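## Task

Move the selector to JOB, then have the machine register exactly these keys, once each, in this order and with nothing else: DS, CT, DR, ES, CR, CS, ER, ET, DT. The key the machine registers is what counts, and it may differ from the one physically pressed. In the starting TEACH mode presses do not count, but the registered key lights up (names are printed under each key). JOB cannot be switched back to TEACH, and keys stop lighting in JOB. Anything that stays done only because the robot is holding it at the end does not count.

## Robot and tools

Robot: two FANUC CRX arms, named left_arm and right_arm, each carrying a Robotiq 140 mm two-finger gripper. The names are labels, not image sides. Scene frame: origin on the table top between the arms, +z up, +x out over the table, left_arm on the +y side. Bases: left_arm at (+0.044, +0.386, 0) m, right_arm at (+0.059, -0.354, 0) m, each turned slightly about z.

Tool execute_actions takes "actions", a list holding zero or one item, plus optional "pictures" (boolean; images come by default). Empty list: just report the state. A wait item {"steps": N} (N up to 300, control steps of 1/30 s) sends nothing new and returns after N steps counted from the previous result. A motion item {"rows": [...], "steps": N} has 1 to 15 rows and N up to 15 (default 15); each row is used for one step and the final row repeats to fill the remaining steps. A refused call moves nothing.

Each row is a single list of 18 numbers, each between -1 and 1, covering both arms even if one stays still: left_arm first (six joint numbers, then gripper position, force_limit, speed), then right_arm in the same nine-number layout. Joint order per arm: waist, shoulder, elbow, forearm roll, wrist pitch, wrist roll.

Joint numbers are offsets, not poses. They are measured from the joint angles printed in the latest result that lists them (before any such result in a scene, or for extra calls within one reply, from where the arm is when the action begins), not from the previous row. Scale: 1.0 equals 1.983 rad for waist and shoulder, 2.38 rad for elbow, 2.975 rad for the three wrist joints. Sending all zeros is therefore not a hold; it returns the arm to that reference. Stated ranges (rad): waist ±3.491, shoulder ±3.140, elbow -1.187 to 4.328, forearm roll ±3.316, wrist pitch ±3.140, wrist roll ±3.927. Asking for more than 0.010 rad beyond a range end gets the call refused; true ends may sit 0.010 rad either way. A request past the real end is clipped there and the result may say "joint sent to its limit", possibly about an earlier action; no such line is no guarantee of room.

Gripper numbers are absolute settings. position: +1 fully open (140 mm), pads touch near -0.8, -1 closes until blocked. force_limit: about 14 N at -1, 60 N at 0, 107 N at +1. speed: about 30 mm/s at -1, 140 at 0, 250 at +1. To keep a gripper unchanged, resend its previous three numbers; zeros are real commands. position_measured is in counts: 3 open, 230 pads touching. object_status: 0 moving, 1 blocked while opening, 2 blocked while closing (a grip), 3 reached target or pads met. To squeeze harder while at status 2, raise force_limit and nudge position (e.g. -1 to -0.98). Closing pushes fingertips about 24 mm farther out; fingertips extend about 33 mm past end_effector_position when closed, 9 mm when open.

Motion limits: joint targets advance at most 2.62 (waist, shoulder), 3.14 (elbow), 3.93 (wrist joints) rad/s with 0.5 s ramp-up, all joints of an arm synchronised. Targets stay within 0.805 / 0.966 / 1.21 rad of measured angles, and are scaled back if the gripper would be sent over 70 mm from where it is, so big moves need several calls. Between calls the arms keep heading to the last row until they settle or a step is HELD.

Results: a state line per arm with end_effector_position (m, scene frame; approximate, worse far out) and end_effector_quat_wxyz; Joint positions (rad) and Joint velocities (rad/s) per arm; gripper fields; Flange force (external force estimate, noisy, includes held weight, "no reading" if unavailable). "joint command not followed" means a clearance check altered joint targets; HELD marks steps where a row was not sent. Gripper fingers point along its +z and open along its y.

Cameras: cam_high, cam_low, cam_left_wrist, cam_right_wrist, all 504x504, calibrated in OpenCV style (intrinsics K, distortion, world-to-camera transform); wrist camera poses follow the arm joints. zoom_image takes "camera" and "region" [x0, y0, x1, y1] in image pixels (at most 504 by 504) for a close-up of the latest image. read_manual returns only licence texts. finished_scene with "scene" (1 or 2) ends that scene irreversibly and reports success.

Cautions: avoid dropping, slamming, hard hits and very hard pushes; do not let the arms collide. Contact torque at a joint's load limit (152 N m for the three big joints, 38 N m for the wrist joints) or 150 N external force halts that arm for 10 s and it yields to the contact. Holding loads heats motors; MOTOR HOT warns, and an OVER-TEMPERATURE FAULT applies the brakes until cool. Keys should be pressed gently and released, checking which key lights in TEACH before switching to JOB.

Each tool is called after "Call:" as a command line: name --argument value for each argument, lists and objects as JSON in quotes; but a table of rows of numbers goes row by row, as --pt "numbers of a row", without its own name.

## Session

Call:
execute_actions --actions '[]'

Scene clock: 0.00 s of 4800.00 s.
left_arm: end_effector_position=(+0.5372, +0.4734, +0.2712) position_measured=3 object_status=3 end_effector_quat_wxyz=(-0.000, +0.996, +0.087, +0.000) | right_arm: end_effector_position=(+0.5112, +0.0291, +0.3126) position_measured=3 object_status=3 end_effector_quat_wxyz=(-0.000, +0.761, -0.188, +0.621)
Joint positions: left_arm=[ 0.26   0.134  0.219 -0.001 -1.655  1.309] | right_arm=[ 1.266  0.185 -0.549  1.361 -1.457 -0.972]
Joint velocities: left_arm=[ 0.001 -0.001  0.001 -0.     0.     0.   ] | right_arm=[ 0.002  0.001  0.002 -0.     0.001 -0.001]
Flange force (N, the push that the arm receives, along the gripper's own x y z axes): no reading

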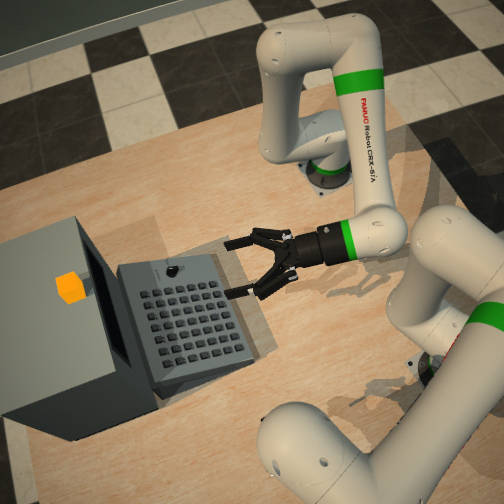

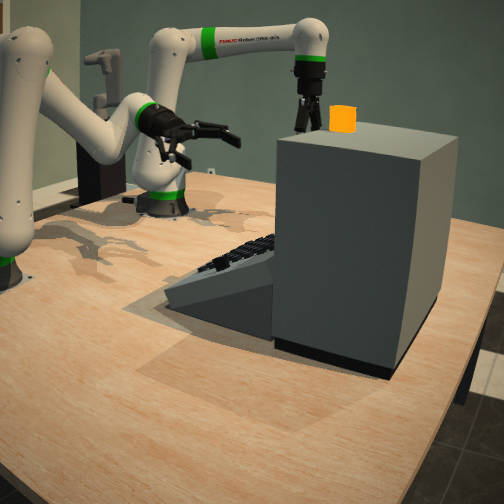

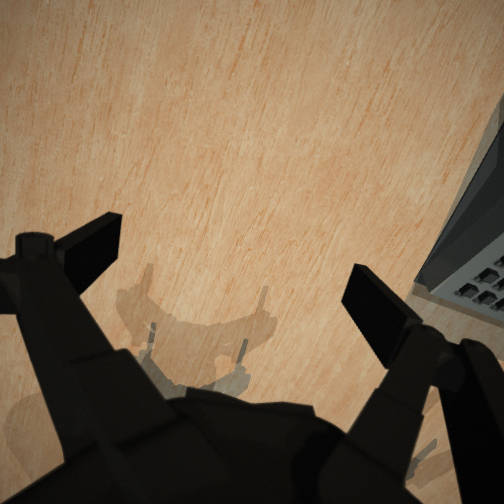

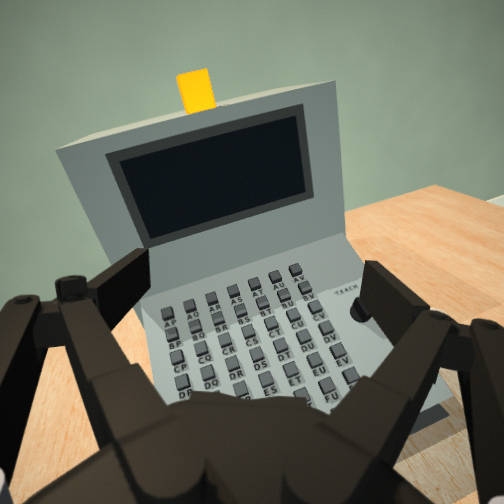

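Call:
zoom_image --camera "cam_high" --region '[100, 230, 280, 410]'

Call:
zoom_image --camera "cam_right_wrist" --region '[140, 240, 420, 420]'

Region (100, 230, 280, 410) of cam_high's 504x504 image, scaled by 2.800, with more detail than that image has.

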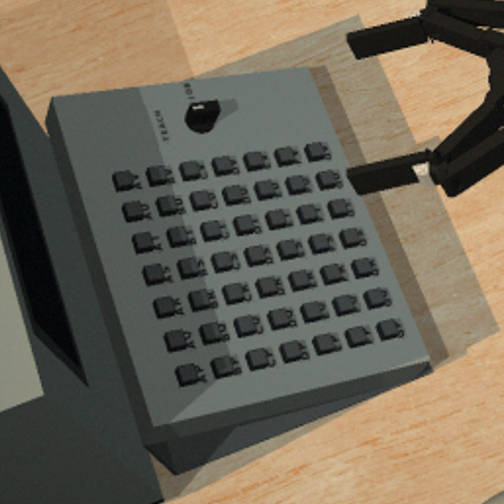

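Region (140, 240, 420, 420) of cam_right_wrist's 504x504 image, scaled by 1.800, with more detail than that image has; it fills the top 324 rows of this view, and the rest is white.

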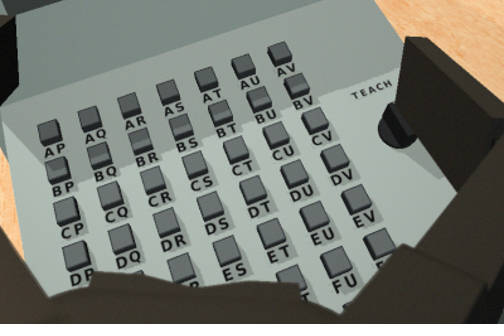

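Call:
zoom_image --camera "cam_low" --region '[150, 210, 310, 370]'

Call:
zoom_image --camera "cam_high" --region '[130, 245, 230, 345]'

Call:
zoom_image --camera "cam_left_wrist" --region '[384, 220, 504, 340]'

Region (150, 210, 310, 370) of cam_low's 504x504 image, scaled by 3.150, with more detail than that image has.

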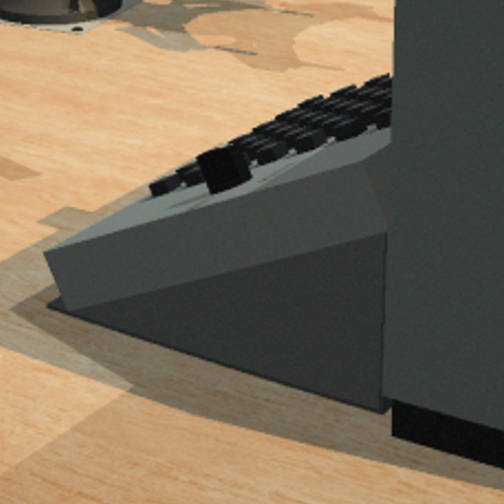

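Region (130, 245, 230, 345) of cam_high's 504x504 image, scaled by 5.040, with more detail than that image has.

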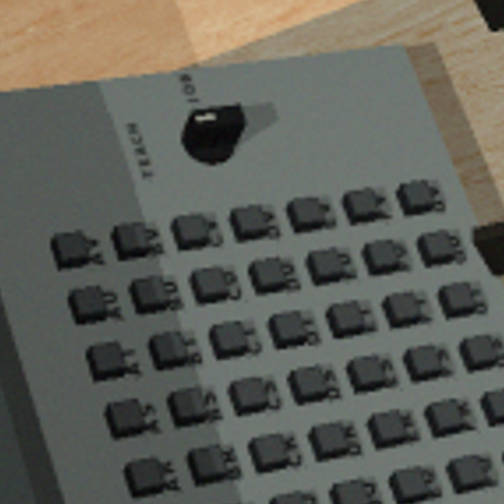

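Region (384, 220, 504, 340) of cam_left_wrist's 504x504 image, scaled by 4.200, with more detail than that image has.

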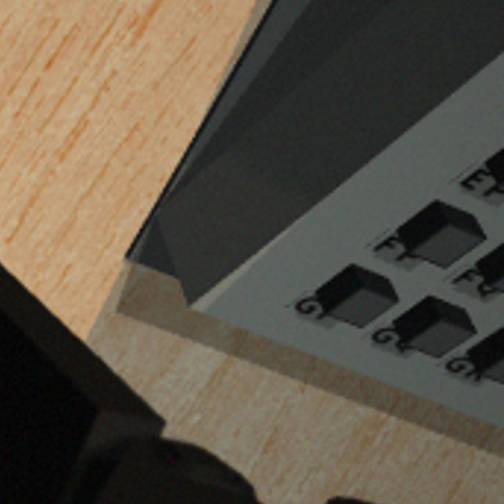

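Call:
execute_actions --actions '[{"rows": [[0,0,0,0,0,0,1,0,0,-0.171,0.0151,0.2357,-0.3203,0.0965,0.4618,-1,0,1]], "steps": 15}]' --pictures false

Call:
execute_actions --actions '[{"steps": 30}]'

Scene clock: 120.50 s of 4800.00 s.
left_arm: end_effector_position=(+0.5372, +0.4734, +0.2712) position_measured=3 object_status=3 end_effector_quat_wxyz=(-0.000, +0.996, +0.087, +0.000) | right_arm: end_effector_position=(+0.5627, -0.0089, +0.2328) position_measured=187 object_status=0 end_effector_quat_wxyz=(+0.090, +0.930, -0.125, +0.333)
Joint positions: left_arm=[ 0.26   0.134  0.219 -0.001 -1.655  1.309] | right_arm=[ 1.047  0.204 -0.186  0.745 -1.272 -0.124]
Joint velocities: left_arm=[ 0.     0.     0.001 -0.    -0.001 -0.001] | right_arm=[-0.637  0.057  1.053 -1.778  0.535  2.785]
Flange force (N, the push that the arm receives, along the gripper's own x y z axes): left_arm=[-4.7 -3.5 4.4] | right_arm=[8.4 -7.5 0.7]
Steps of this call (steps 1 to 90: nothing new was sent; then 117.00 s passed at rest; steps 91 to 105: all 15 steps of this action). Readings (joint positions | what the end effector reports):
91: left_arm=[0.260 0.134 0.219 -0.001 -1.655 1.309] | right_arm=[1.266 0.185 -0.549 1.361 -1.457 -0.972] | left_arm position_measured=3 object_status=3 | right_arm position_measured=3 object_status=0
92: left_arm=[0.260 0.134 0.219 -0.001 -1.655 1.309] | right_arm=[1.264 0.185 -0.546 1.356 -1.456 -0.966] | left_arm position_measured=3 object_status=3 | right_arm position_measured=12 object_status=0
94: left_arm=[0.260 0.134 0.219 -0.001 -1.655 1.309] | right_arm=[1.254 0.186 -0.528 1.326 -1.447 -0.928] | left_arm position_measured=3 object_status=3 | right_arm position_measured=39 object_status=0
98: left_arm=[0.260 0.134 0.219 -0.001 -1.655 1.309] | right_arm=[1.204 0.191 -0.445 1.186 -1.405 -0.747] | left_arm position_measured=3 object_status=3 | right_arm position_measured=93 object_status=0
105: the state above

Scene clock: 121.50 s of 4800.00 s.
left_arm: end_effector_position=(+0.5372, +0.4734, +0.2712) position_measured=3 object_status=3 end_effector_quat_wxyz=(-0.000, +0.996, +0.087, +0.000) | right_arm: end_effector_position=(+0.5730, +0.0348, +0.2262) position_measured=233 object_status=3 end_effector_quat_wxyz=(+0.000, +0.976, +0.000, +0.216)
Joint positions: left_arm=[ 0.26   0.134  0.219 -0.001 -1.655  1.309] | right_arm=[ 0.927  0.215  0.012  0.408 -1.17   0.402]
Joint velocities: left_arm=[ 0.     0.     0.001  0.     0.001 -0.   ] | right_arm=[-0.     0.001 -0.001  0.    -0.     0.   ]
Flange force (N, the push that the arm receives, along the gripper's own x y z axes): left_arm=[2.6 0.7 -0.1] | right_arm=[-0.8 -4.2 -0.7]
Steps of this call (steps 1 to 30: the robot went on to your last target). Readings (joint positions | what the end effector reports):
1: left_arm=[0.260 0.134 0.219 -0.001 -1.655 1.309] | right_arm=[1.026 0.206 -0.152 0.687 -1.254 -0.033] | left_arm position_measured=3 object_status=3 | right_arm position_measured=201 object_status=0
2: left_arm=[0.260 0.134 0.219 -0.001 -1.655 1.309] | right_arm=[1.007 0.208 -0.121 0.634 -1.238 0.049] | left_arm position_measured=3 object_status=3 | right_arm position_measured=214 object_status=0
4: left_arm=[0.260 0.134 0.219 -0.001 -1.655 1.309] | right_arm=[0.976 0.211 -0.068 0.545 -1.212 0.188] | left_arm position_measured=3 object_status=3 | right_arm position_measured=233 object_status=0
8: left_arm=[0.260 0.134 0.219 -0.001 -1.655 1.309] | right_arm=[0.936 0.214 -0.003 0.434 -1.178 0.362] | left_arm position_measured=3 object_status=3 | right_arm position_measured=233 object_status=0
30: the state above
All arms were judged still, so your last target was given up. Only a new action makes them travel on or press farther. Fingers that are still opening or closing keep moving.
camera_calibration (this result's frames):
cam_left_wrist: T_world_to_cam=[[0.389093, -0.92036, 0.0392976, 0.210266], [-0.883915, -0.360991, 0.297288, 0.578896], [-0.259425, -0.150408, -0.953979, 0.65264], [0, 0, 0, 1]] pos_world=[0.599193, 0.500659, 0.442243]
cam_right_wrist: T_world_to_cam=[[0.0402265, -0.999073, -0.0153387, 0.0157846], [-0.988468, -0.0375472, -0.146704, 0.616119], [0.145992, 0.0210632, -0.989062, 0.332611], [0, 0, 0, 1]] pos_world=[0.55982, 0.0318976, 0.419602]

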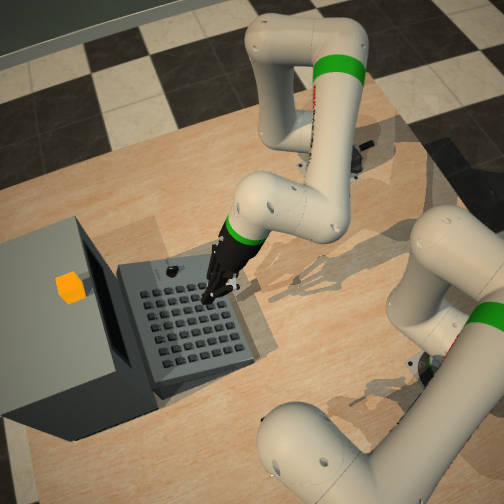

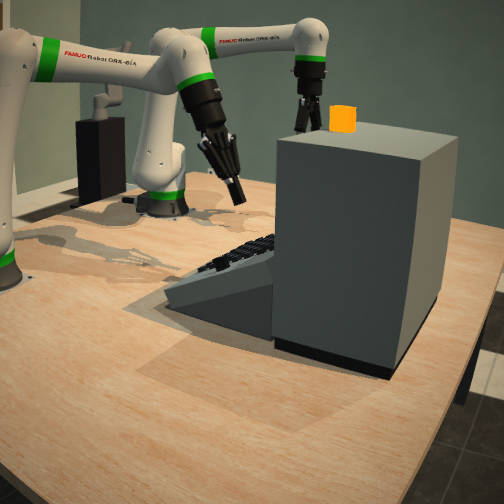

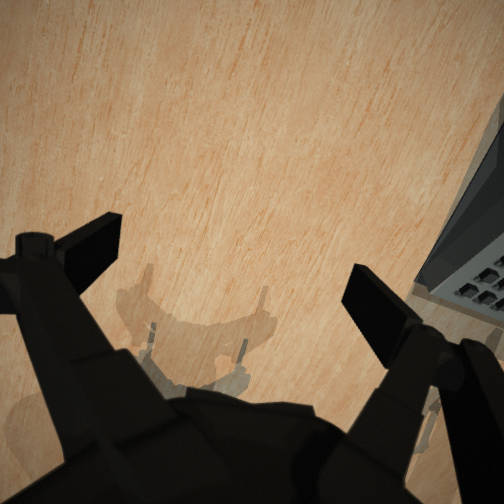

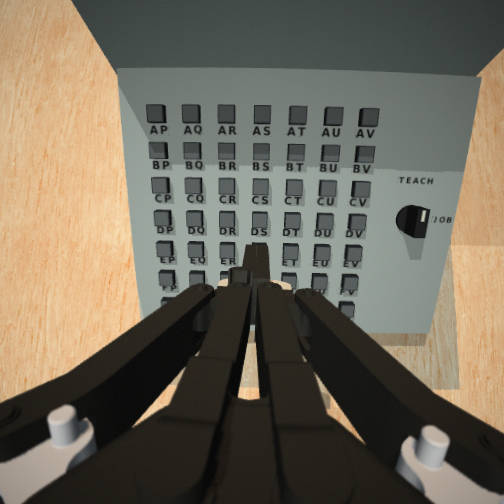

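Call:
zoom_image --camera "cam_right_wrist" --region '[130, 90, 330, 290]'

Call:
zoom_image --camera "cam_right_wrist" --region '[280, 90, 480, 290]'

Region (130, 90, 330, 290) of cam_right_wrist's 504x504 image, scaled by 2.520, with more detail than that image has.

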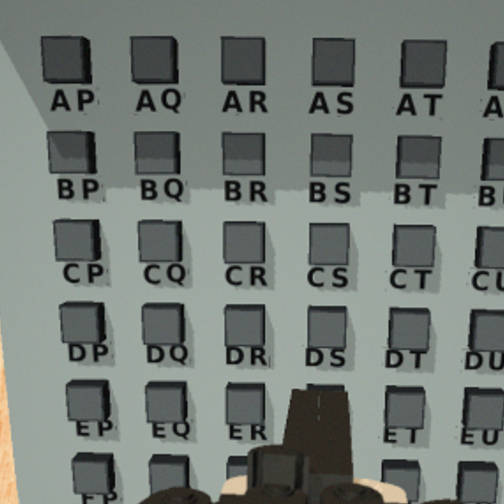

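Region (280, 90, 480, 290) of cam_right_wrist's 504x504 image, scaled by 2.520, with more detail than that image has.

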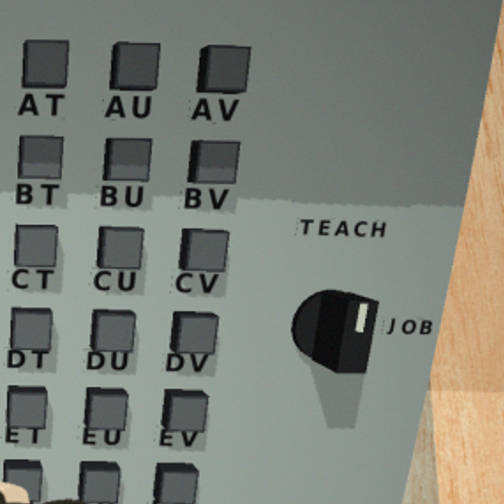

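Call:
execute_actions --actions '[{"rows": [[0,0,0,0,0,0,1,0,0,-0.0389,0.0540,-0.0144,0.0052,0.0536,0.0041,-1,0,1]], "steps": 15}]'

Scene clock: 242.00 s of 4800.00 s.
left_arm: end_effector_position=(+0.5372, +0.4734, +0.2712) position_measured=3 object_status=3 end_effector_quat_wxyz=(-0.000, +0.996, +0.087, +0.000) | right_arm: end_effector_position=(+0.6204, +0.0338, +0.1561) position_measured=233 object_status=3 end_effector_quat_wxyz=(+0.000, +0.976, +0.000, +0.217)
Joint positions: left_arm=[ 0.26   0.134  0.219 -0.001 -1.655  1.309] | right_arm=[ 0.85   0.322 -0.022  0.424 -1.011  0.414]
Joint velocities: left_arm=[ 0.    -0.     0.     0.     0.001  0.001] | right_arm=[-0.     0.002 -0.001  0.     0.001 -0.   ]
Flange force (N, the push that the arm receives, along the gripper's own x y z axes): left_arm=[-1.0 -2.5 0.5] | right_arm=[-2.0 -2.3 0.1]
Steps of this call (steps 1 to 90: nothing new was sent; then 117.00 s passed at rest; steps 91 to 105: all 15 steps of this action). Readings (joint positions | what the end effector reports):
91: left_arm=[0.260 0.134 0.219 -0.001 -1.655 1.309] | right_arm=[0.927 0.215 0.012 0.408 -1.170 0.402] | left_arm position_measured=3 object_status=3 | right_arm position_measured=233 object_status=3
92: left_arm=[0.260 0.134 0.219 -0.001 -1.655 1.309] | right_arm=[0.924 0.219 0.011 0.409 -1.164 0.403] | left_arm position_measured=3 object_status=3 | right_arm position_measured=233 object_status=3
94: left_arm=[0.260 0.134 0.219 -0.001 -1.655 1.309] | right_arm=[0.906 0.244 0.003 0.413 -1.126 0.405] | left_arm position_measured=3 object_status=3 | right_arm position_measured=233 object_status=3
98: left_arm=[0.260 0.134 0.219 -0.001 -1.655 1.309] | right_arm=[0.856 0.314 -0.019 0.422 -1.025 0.413] | left_arm position_measured=3 object_status=3 | right_arm position_measured=233 object_status=3
105: the state above
camera_calibration (this result's frames):
cam_left_wrist: T_world_to_cam=[[0.389093, -0.92036, 0.0392976, 0.210266], [-0.883915, -0.360992, 0.297287, 0.578896], [-0.259425, -0.150408, -0.953979, 0.65264], [0, 0, 0, 1]] pos_world=[0.599193, 0.500659, 0.442243]
cam_right_wrist: T_world_to_cam=[[0.0404259, -0.999063, -0.0154762, 0.0117008], [-0.988388, -0.0377137, -0.147199, 0.652631], [0.146478, 0.0212472, -0.988986, 0.25601], [0, 0, 0, 1]] pos_world=[0.60708, 0.0308634, 0.349439]

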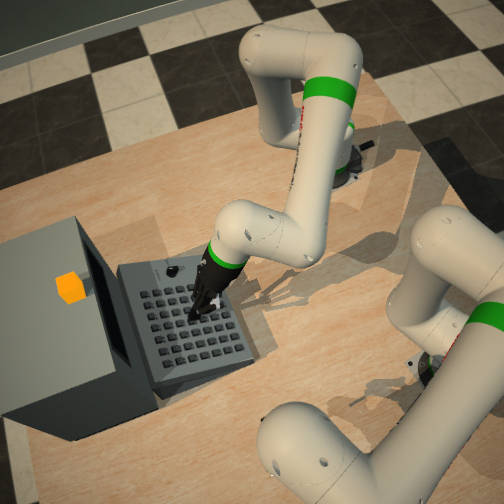

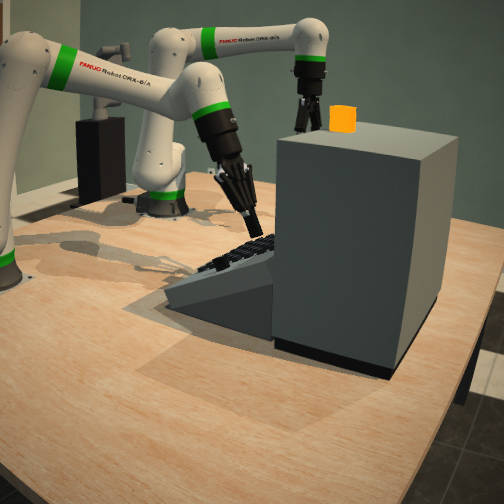

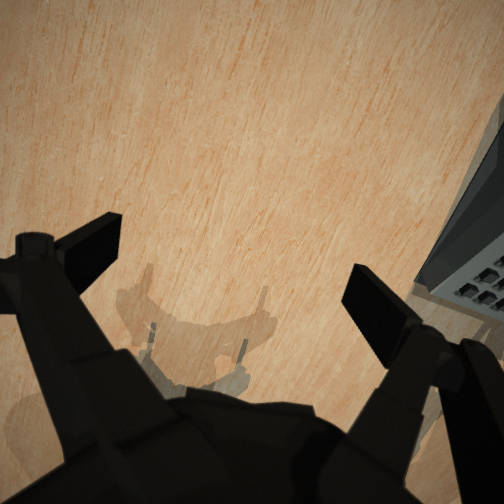

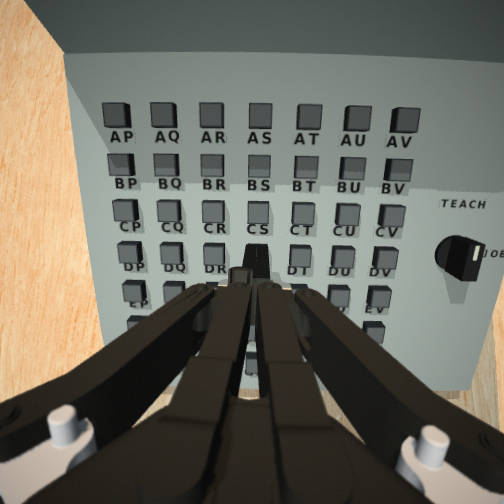

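Call:
zoom_image --camera "cam_right_wrist" --region '[180, 180, 340, 300]'

Call:
zoom_image --camera "cam_low" --region '[190, 190, 290, 290]'

Region (180, 180, 340, 300) of cam_right_wrist's 504x504 image, scaled by 3.150, with more detail than that image has; it fills the top 378 rows of this view, and the rest is white.

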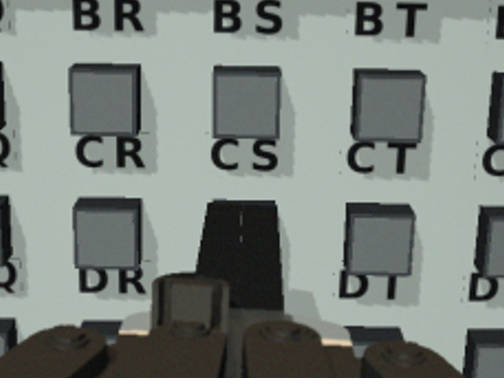

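Region (190, 190, 290, 290) of cam_low's 504x504 image, scaled by 5.040, with more detail than that image has.

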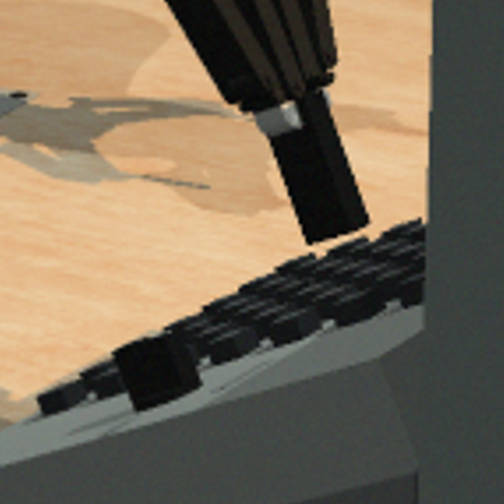

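Call:
execute_actions --actions '[{"rows": [[0,0,0,0,0,0,1,0,0,-0.0020,0.00374,-0.00156,0.0007,0.00393,-0.00046,-1,0,1]], "steps": 10}]'

Call:
zoom_image --camera "cam_right_wrist" --region '[100, 180, 420, 300]'

Scene clock: 267.10 s of 4800.00 s.
left_arm: end_effector_position=(+0.5372, +0.4734, +0.2712) position_measured=3 object_status=3 end_effector_quat_wxyz=(-0.000, +0.996, +0.087, +0.000) | right_arm: end_effector_position=(+0.6229, +0.0338, +0.1506) position_measured=233 object_status=3 end_effector_quat_wxyz=(+0.000, +0.976, +0.000, +0.217)
Joint positions: left_arm=[ 0.26   0.134  0.219 -0.001 -1.655  1.309] | right_arm=[ 0.846  0.33  -0.026  0.426 -0.999  0.413]
Joint velocities: left_arm=[-0.001 -0.001 -0.002 -0.    -0.     0.   ] | right_arm=[-0.001  0.001  0.     0.     0.001 -0.002]
Flange force (N, the push that the arm receives, along the gripper's own x y z axes): left_arm=[1.6 -0.7 -0.8] | right_arm=[1.1 -5.1 0.6]
Steps of this call (steps 1 to 15: the robot went on to your last target; steps 16 to 90: nothing new was sent; then 21.77 s passed at rest; steps 91 to 100: all 10 steps of this action). Readings (joint positions | what the end effector reports):
91: left_arm=[0.260 0.134 0.219 -0.001 -1.655 1.309] | right_arm=[0.850 0.323 -0.022 0.424 -1.010 0.414] | left_arm position_measured=3 object_status=3 | right_arm position_measured=233 object_status=3
92: left_arm=[0.260 0.134 0.219 -0.001 -1.655 1.309] | right_arm=[0.848 0.325 -0.023 0.424 -1.006 0.414] | left_arm position_measured=3 object_status=3 | right_arm position_measured=233 object_status=3
94: left_arm=[0.260 0.134 0.219 -0.001 -1.655 1.309] | right_arm=[0.846 0.329 -0.025 0.426 -1.001 0.414] | left_arm position_measured=3 object_status=3 | right_arm position_measured=233 object_status=3
98: left_arm=[0.260 0.134 0.219 -0.001 -1.655 1.309] | right_arm=[0.846 0.330 -0.026 0.426 -0.999 0.413] | left_arm position_measured=3 object_status=3 | right_arm position_measured=233 object_status=3
100: the state above
camera_calibration (this result's frames):
cam_left_wrist: T_world_to_cam=[[0.389093, -0.92036, 0.0392977, 0.210266], [-0.883915, -0.360991, 0.297287, 0.578896], [-0.259425, -0.150408, -0.953979, 0.65264], [0, 0, 0, 1]] pos_world=[0.599193, 0.500659, 0.442243]
cam_right_wrist: T_world_to_cam=[[0.0406092, -0.999056, -0.015439, 0.0113911], [-0.988382, -0.0379008, -0.147189, 0.654314], [0.146465, 0.0212368, -0.988988, 0.250285], [0, 0, 0, 1]] pos_world=[0.609591, 0.0308641, 0.344013]

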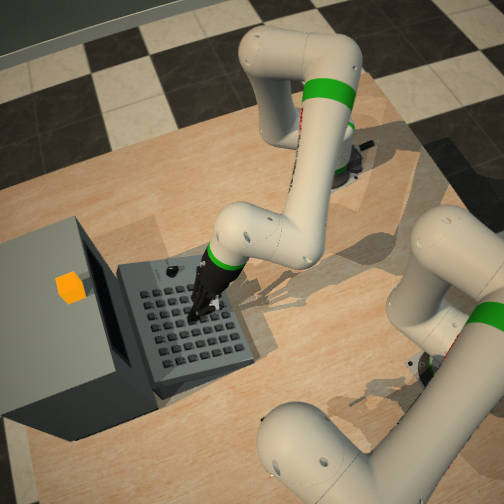

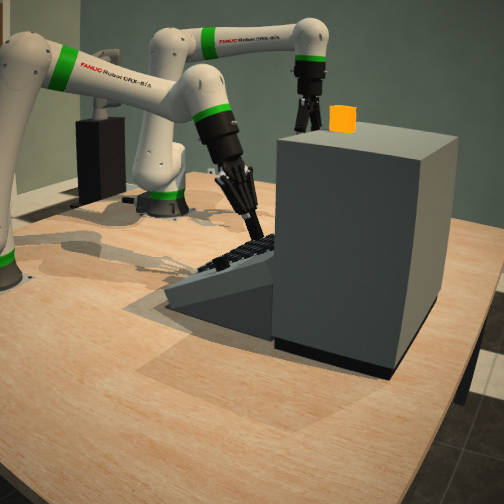

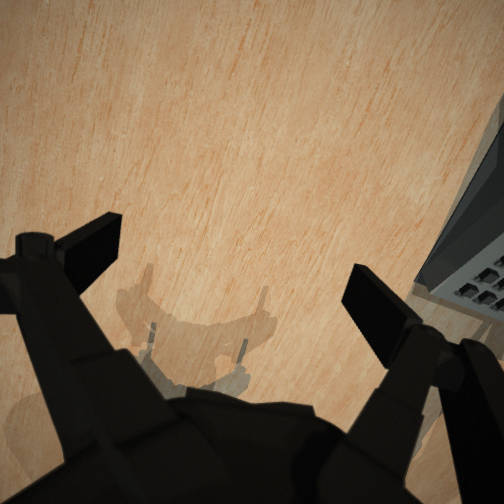

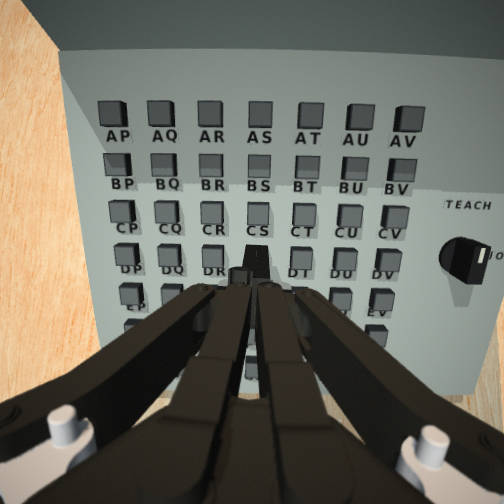

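Region (100, 180, 420, 300) of cam_right_wrist's 504x504 image, scaled by 1.575, with more detail than that image has; it fills the top 189 rows of this view, and the rest is white.

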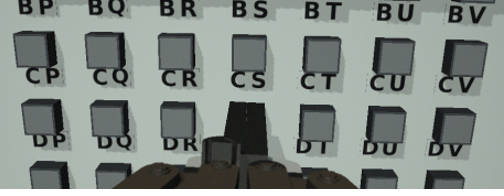

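Call:
execute_actions --actions '[{"rows": [[0,0,0,0,0,0,1,0,0,-0.00167,0.00312,-0.0013,0.00058,0.00328,-0.00038,-1,0,1]], "steps": 10}]' --pictures false

Scene clock: 270.53 s of 4800.00 s.
left_arm: end_effector_position=(+0.5372, +0.4734, +0.2712) position_measured=3 object_status=3 end_effector_quat_wxyz=(-0.000, +0.996, +0.087, +0.000) | right_arm: end_effector_position=(+0.6250, +0.0337, +0.1461) position_measured=233 object_status=3 end_effector_quat_wxyz=(+0.000, +0.976, +0.000, +0.217)
Joint positions: left_arm=[ 0.26   0.134  0.219 -0.001 -1.655  1.309] | right_arm=[ 0.843  0.336 -0.029  0.428 -0.989  0.412]
Joint velocities: left_arm=[-0.     0.    -0.001 -0.    -0.     0.001] | right_arm=[ 0.    -0.    -0.     0.     0.    -0.001]
Flange force (N, the push that the arm receives, along the gripper's own x y z axes): left_arm=[-1.3 -1.3 0.9] | right_arm=[1.1 -3.5 0.7]
Steps of this call (steps 1 to 15: the robot went on to your last target; steps 16 to 90: nothing new was sent; then 0.10 s passed at rest; steps 91 to 100: all 10 steps of this action). Readings (joint positions | what the end effector reports):
91: left_arm=[0.260 0.134 0.219 -0.001 -1.655 1.309] | right_arm=[0.846 0.330 -0.026 0.426 -0.999 0.413] | left_arm position_measured=3 object_status=3 | right_arm position_measured=233 object_status=3
92: left_arm=[0.260 0.134 0.219 -0.001 -1.655 1.309] | right_arm=[0.845 0.332 -0.027 0.427 -0.995 0.413] | left_arm position_measured=3 object_status=3 | right_arm position_measured=233 object_status=3
94: left_arm=[0.260 0.134 0.219 -0.001 -1.655 1.309] | right_arm=[0.843 0.335 -0.029 0.428 -0.991 0.412] | left_arm position_measured=3 object_status=3 | right_arm position_measured=233 object_status=3
98: left_arm=[0.260 0.134 0.219 -0.001 -1.655 1.309] | right_arm=[0.843 0.336 -0.029 0.428 -0.989 0.412] | left_arm position_measured=3 object_status=3 | right_arm position_measured=233 object_status=3
100: the state above

Call:
execute_actions --actions '[{"rows": [[0,0,0,0,0,0,1,0,0,-0.00134,0.00249,-0.00104,0.00046,0.00262,-0.00031,-1,0,1]], "steps": 9}]'

Scene clock: 273.10 s of 4800.00 s.
left_arm: end_effector_position=(+0.5372, +0.4734, +0.2712) position_measured=3 object_status=3 end_effector_quat_wxyz=(-0.000, +0.996, +0.087, +0.000) | right_arm: end_effector_position=(+0.6266, +0.0337, +0.1425) position_measured=233 object_status=3 end_effector_quat_wxyz=(+0.000, +0.976, +0.000, +0.216)
Joint positions: left_arm=[ 0.26   0.134  0.219 -0.001 -1.655  1.309] | right_arm=[ 0.84   0.341 -0.031  0.429 -0.982  0.411]
Joint velocities: left_arm=[-0.    -0.001 -0.001 -0.     0.    -0.   ] | right_arm=[-0.001  0.001 -0.002  0.001  0.001  0.001]
Flange force (N, the push that the arm receives, along the gripper's own x y z axes): left_arm=[2.3 -0.1 0.8] | right_arm=[-1.1 -0.6 0.7]
Steps of this call (steps 1 to 15: the robot went on to your last target; steps 16 to 68: nothing new was sent; steps 69 to 77: all 9 steps of this action). Readings (joint positions | what the end effector reports):
69: left_arm=[0.260 0.134 0.219 -0.001 -1.655 1.309] | right_arm=[0.842 0.336 -0.029 0.428 -0.989 0.412] | left_arm position_measured=3 object_status=3 | right_arm position_measured=233 object_status=3
70: left_arm=[0.260 0.134 0.219 -0.001 -1.655 1.309] | right_arm=[0.842 0.338 -0.030 0.428 -0.986 0.412] | left_arm position_measured=3 object_status=3 | right_arm position_measured=233 object_status=3
72: left_arm=[0.260 0.134 0.219 -0.001 -1.655 1.309] | right_arm=[0.840 0.340 -0.031 0.429 -0.983 0.411] | left_arm position_measured=3 object_status=3 | right_arm position_measured=233 object_status=3
76: left_arm=[0.260 0.134 0.219 -0.001 -1.655 1.309] | right_arm=[0.840 0.341 -0.031 0.429 -0.982 0.411] | left_arm position_measured=3 object_status=3 | right_arm position_measured=233 object_status=3
77: the state above
camera_calibration (this result's frames):
cam_left_wrist: T_world_to_cam=[[0.389093, -0.92036, 0.0392976, 0.210266], [-0.883915, -0.360991, 0.297288, 0.578896], [-0.259425, -0.150408, -0.953979, 0.65264], [0, 0, 0, 1]] pos_world=[0.599193, 0.500659, 0.442243]
cam_right_wrist: T_world_to_cam=[[0.0406895, -0.99905, -0.0155737, 0.0109902], [-0.9884, -0.0379633, -0.147054, 0.656739], [0.146323, 0.0213766, -0.989006, 0.24175], [0, 0, 0, 1]] pos_world=[0.6133, 0.030744, 0.335839]

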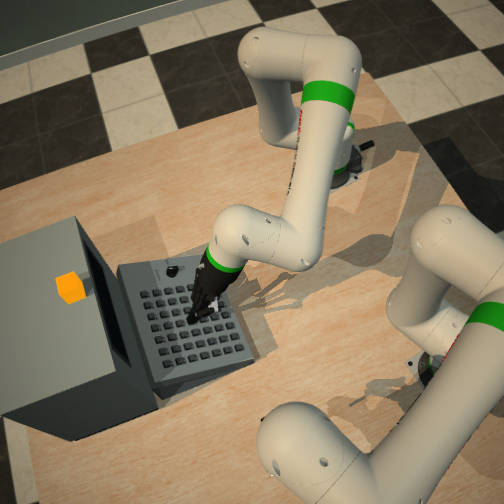

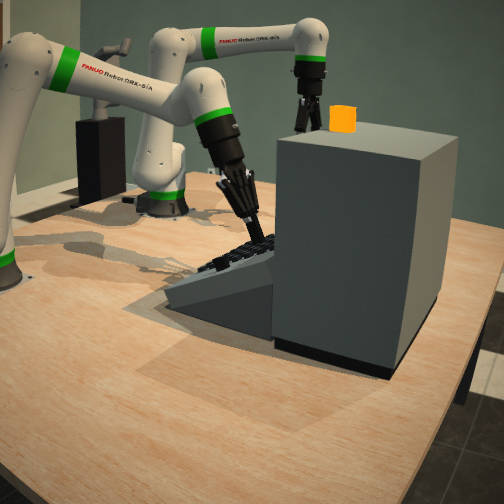

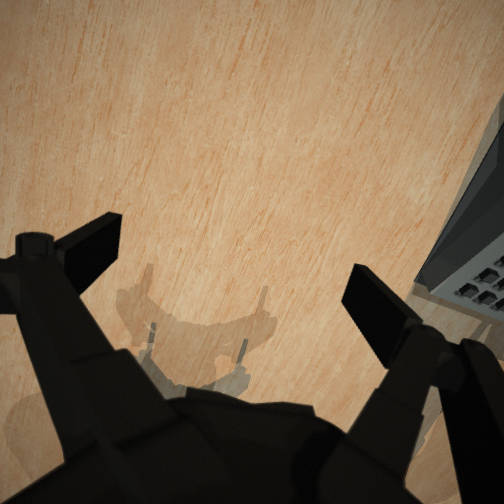

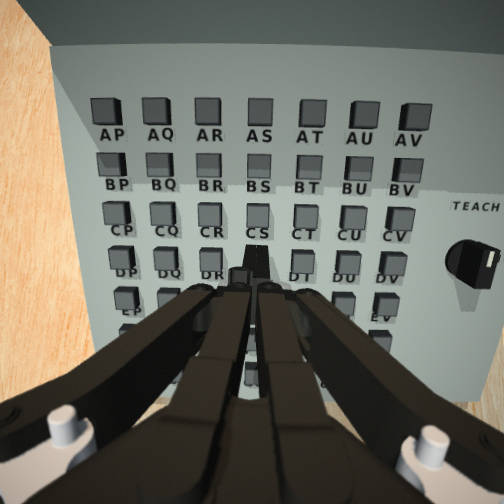

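Call:
execute_actions --actions '[{"rows": [[0,0,0,0,0,0,1,0,0,-0.00134,0.00249,-0.00104,0.00046,0.00262,-0.00031,-1,0,1]], "steps": 9}]'

Scene clock: 276.20 s of 4800.00 s.
left_arm: end_effector_position=(+0.5372, +0.4734, +0.2712) position_measured=3 object_status=3 end_effector_quat_wxyz=(-0.000, +0.996, +0.087, +0.000) | right_arm: end_effector_position=(+0.6282, +0.0336, +0.1389) position_measured=233 object_status=3 end_effector_quat_wxyz=(-0.000, +0.976, +0.000, +0.216)
Joint positions: left_arm=[ 0.26   0.134  0.219 -0.001 -1.655  1.309] | right_arm=[ 0.837  0.345 -0.034  0.43  -0.974  0.41 ]
Joint velocities: left_arm=[ 0.    -0.     0.001  0.    -0.    -0.001] | right_arm=[ 0.001  0.001  0.001 -0.     0.001  0.   ]
Flange force (N, the push that the arm receives, along the gripper's own x y z axes): left_arm=[0.0 -1.6 -0.1] | right_arm=[-4.9 -1.0 -22.3]
Steps of this call (steps 1 to 15: the robot went on to your last target; steps 16 to 84: nothing new was sent; steps 85 to 93: all 9 steps of this action). Readings (joint positions | what the end effector reports):
85: left_arm=[0.260 0.134 0.219 -0.001 -1.655 1.309] | right_arm=[0.840 0.341 -0.031 0.429 -0.981 0.411] | left_arm position_measured=3 object_status=3 | right_arm position_measured=233 object_status=3
86: left_arm=[0.260 0.134 0.219 -0.001 -1.655 1.309] | right_arm=[0.839 0.343 -0.032 0.430 -0.978 0.411] | left_arm position_measured=3 object_status=3 | right_arm position_measured=233 object_status=3
88: left_arm=[0.260 0.134 0.219 -0.001 -1.655 1.309] | right_arm=[0.838 0.345 -0.033 0.430 -0.975 0.410] | left_arm position_measured=3 object_status=3 | right_arm position_measured=233 object_status=3
92: left_arm=[0.260 0.134 0.219 -0.001 -1.655 1.309] | right_arm=[0.837 0.345 -0.034 0.430 -0.974 0.410] | left_arm position_measured=3 object_status=3 | right_arm position_measured=233 object_status=3
93: the state above
camera_calibration (this result's frames):
cam_left_wrist: T_world_to_cam=[[0.389093, -0.92036, 0.0392977, 0.210266], [-0.883915, -0.360991, 0.297288, 0.578896], [-0.259425, -0.150408, -0.953979, 0.65264], [0, 0, 0, 1]] pos_world=[0.599193, 0.500659, 0.442243]
cam_right_wrist: T_world_to_cam=[[0.0407726, -0.999045, -0.0157371, 0.0108005], [-0.9884, -0.038022, -0.14704, 0.657782], [0.146301, 0.0215497, -0.989005, 0.238039], [0, 0, 0, 1]] pos_world=[0.614886, 0.0306707, 0.332312]

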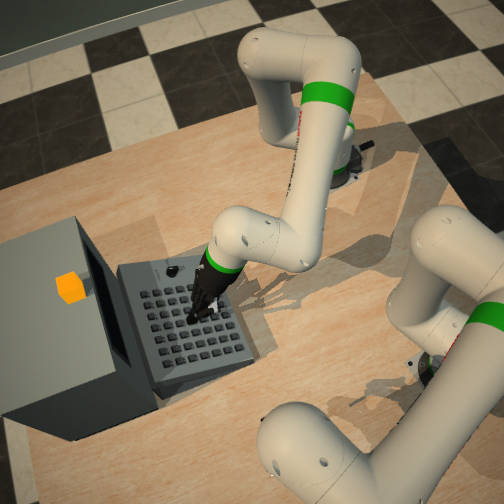

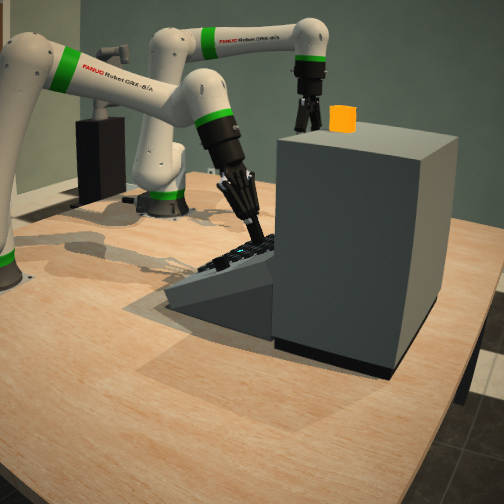

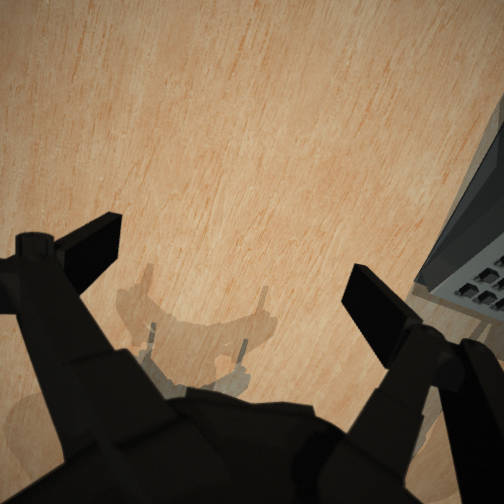

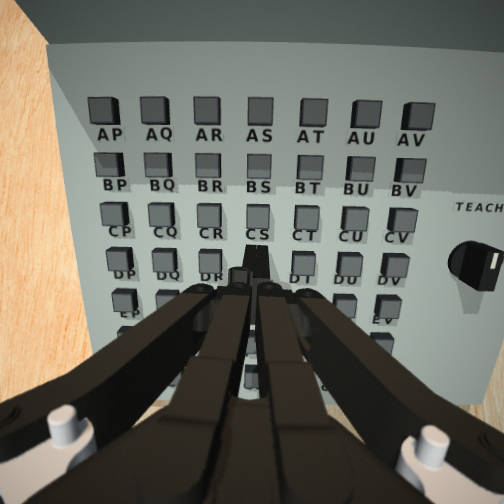

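Call:
zoom_image --camera "cam_low" --region '[190, 200, 290, 300]'

Call:
zoom_image --camera "cam_high" --region '[130, 260, 260, 390]'

Call:
execute_actions --actions '[{"rows": [[0,0,0,0,0,0,1,0,0,0.00334,-0.00623,0.00261,-0.00116,-0.00655,0.00077,-1,0,1]], "steps": 10}]'

Region (190, 200, 290, 300) of cam_low's 504x504 image, scaled by 5.040, with more detail than that image has.

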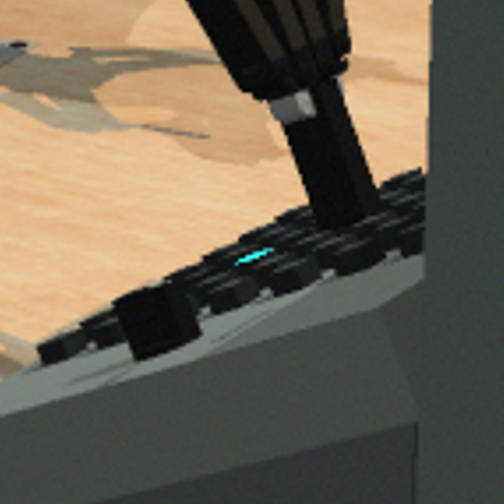

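Region (130, 260, 260, 390) of cam_high's 504x504 image, scaled by 3.877, with more detail than that image has.

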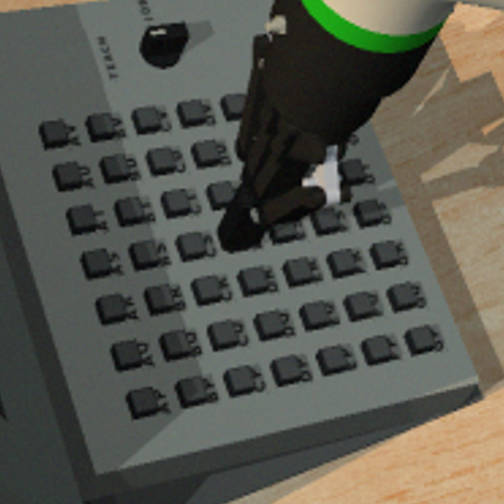

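Scene clock: 285.80 s of 4800.00 s.
left_arm: end_effector_position=(+0.5372, +0.4734, +0.2712) position_measured=3 object_status=3 end_effector_quat_wxyz=(-0.000, +0.996, +0.087, +0.000) | right_arm: end_effector_position=(+0.6241, +0.0337, +0.1480) position_measured=233 object_status=3 end_effector_quat_wxyz=(+0.000, +0.976, +0.000, +0.217)
Joint positions: left_arm=[ 0.26   0.134  0.219 -0.001 -1.655  1.309] | right_arm=[ 0.844  0.333 -0.028  0.427 -0.993  0.412]
Joint velocities: left_arm=[ 0.    -0.    -0.001 -0.     0.002  0.001] | right_arm=[ 0.001 -0.002 -0.     0.    -0.001  0.001]
Flange force (N, the push that the arm receives, along the gripper's own x y z axes): left_arm=[2.2 -2.8 0.6] | right_arm=[-2.6 -1.1 -0.7]
Steps of this call (steps 1 to 15: the robot went on to your last target; steps 16 to 90: nothing new was sent; then 6.27 s passed at rest; steps 91 to 100: all 10 steps of this action). Readings (joint positions | what the end effector reports):
91: left_arm=[0.260 0.134 0.219 -0.001 -1.655 1.309] | right_arm=[0.837 0.345 -0.034 0.430 -0.974 0.410] | left_arm position_measured=3 object_status=3 | right_arm position_measured=233 object_status=3
92: left_arm=[0.260 0.134 0.219 -0.001 -1.655 1.309] | right_arm=[0.839 0.343 -0.032 0.429 -0.979 0.410] | left_arm position_measured=3 object_status=3 | right_arm position_measured=233 object_status=3
94: left_arm=[0.260 0.134 0.219 -0.001 -1.655 1.309] | right_arm=[0.843 0.335 -0.028 0.428 -0.991 0.411] | left_arm position_measured=3 object_status=3 | right_arm position_measured=233 object_status=3
98: left_arm=[0.260 0.134 0.219 -0.001 -1.655 1.309] | right_arm=[0.844 0.333 -0.028 0.427 -0.993 0.412] | left_arm position_measured=3 object_status=3 | right_arm position_measured=233 object_status=3
100: the state above
camera_calibration (this result's frames):
cam_left_wrist: T_world_to_cam=[[0.389093, -0.92036, 0.0392976, 0.210266], [-0.883915, -0.360991, 0.297288, 0.578896], [-0.259426, -0.150408, -0.953979, 0.65264], [0, 0, 0, 1]] pos_world=[0.599193, 0.500659, 0.442243]
cam_right_wrist: T_world_to_cam=[[0.0404551, -0.99906, -0.0155583, 0.0113743], [-0.988388, -0.0377308, -0.147189, 0.655156], [0.146464, 0.0213322, -0.988986, 0.247463], [0, 0, 0, 1]] pos_world=[0.610844, 0.0308042, 0.341346]

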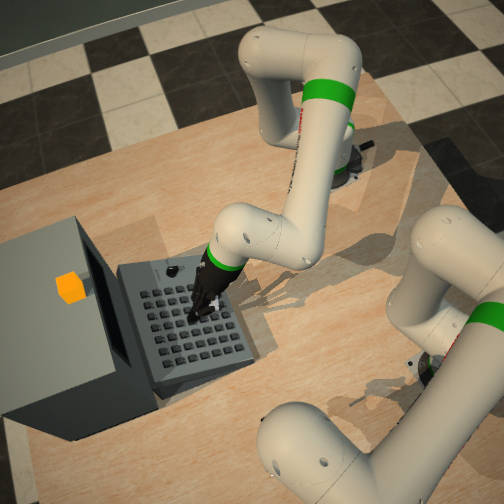

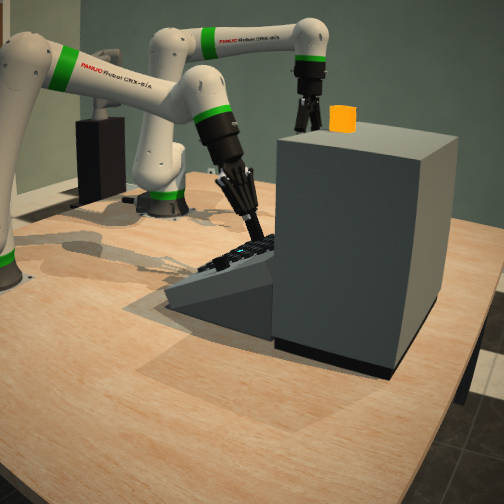

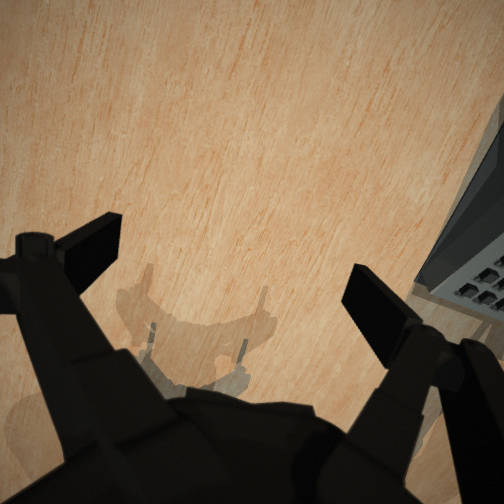

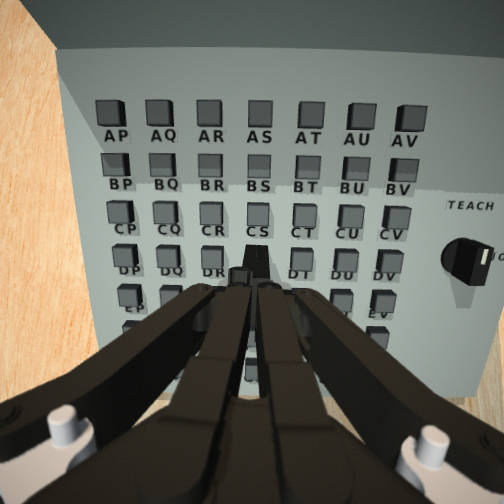

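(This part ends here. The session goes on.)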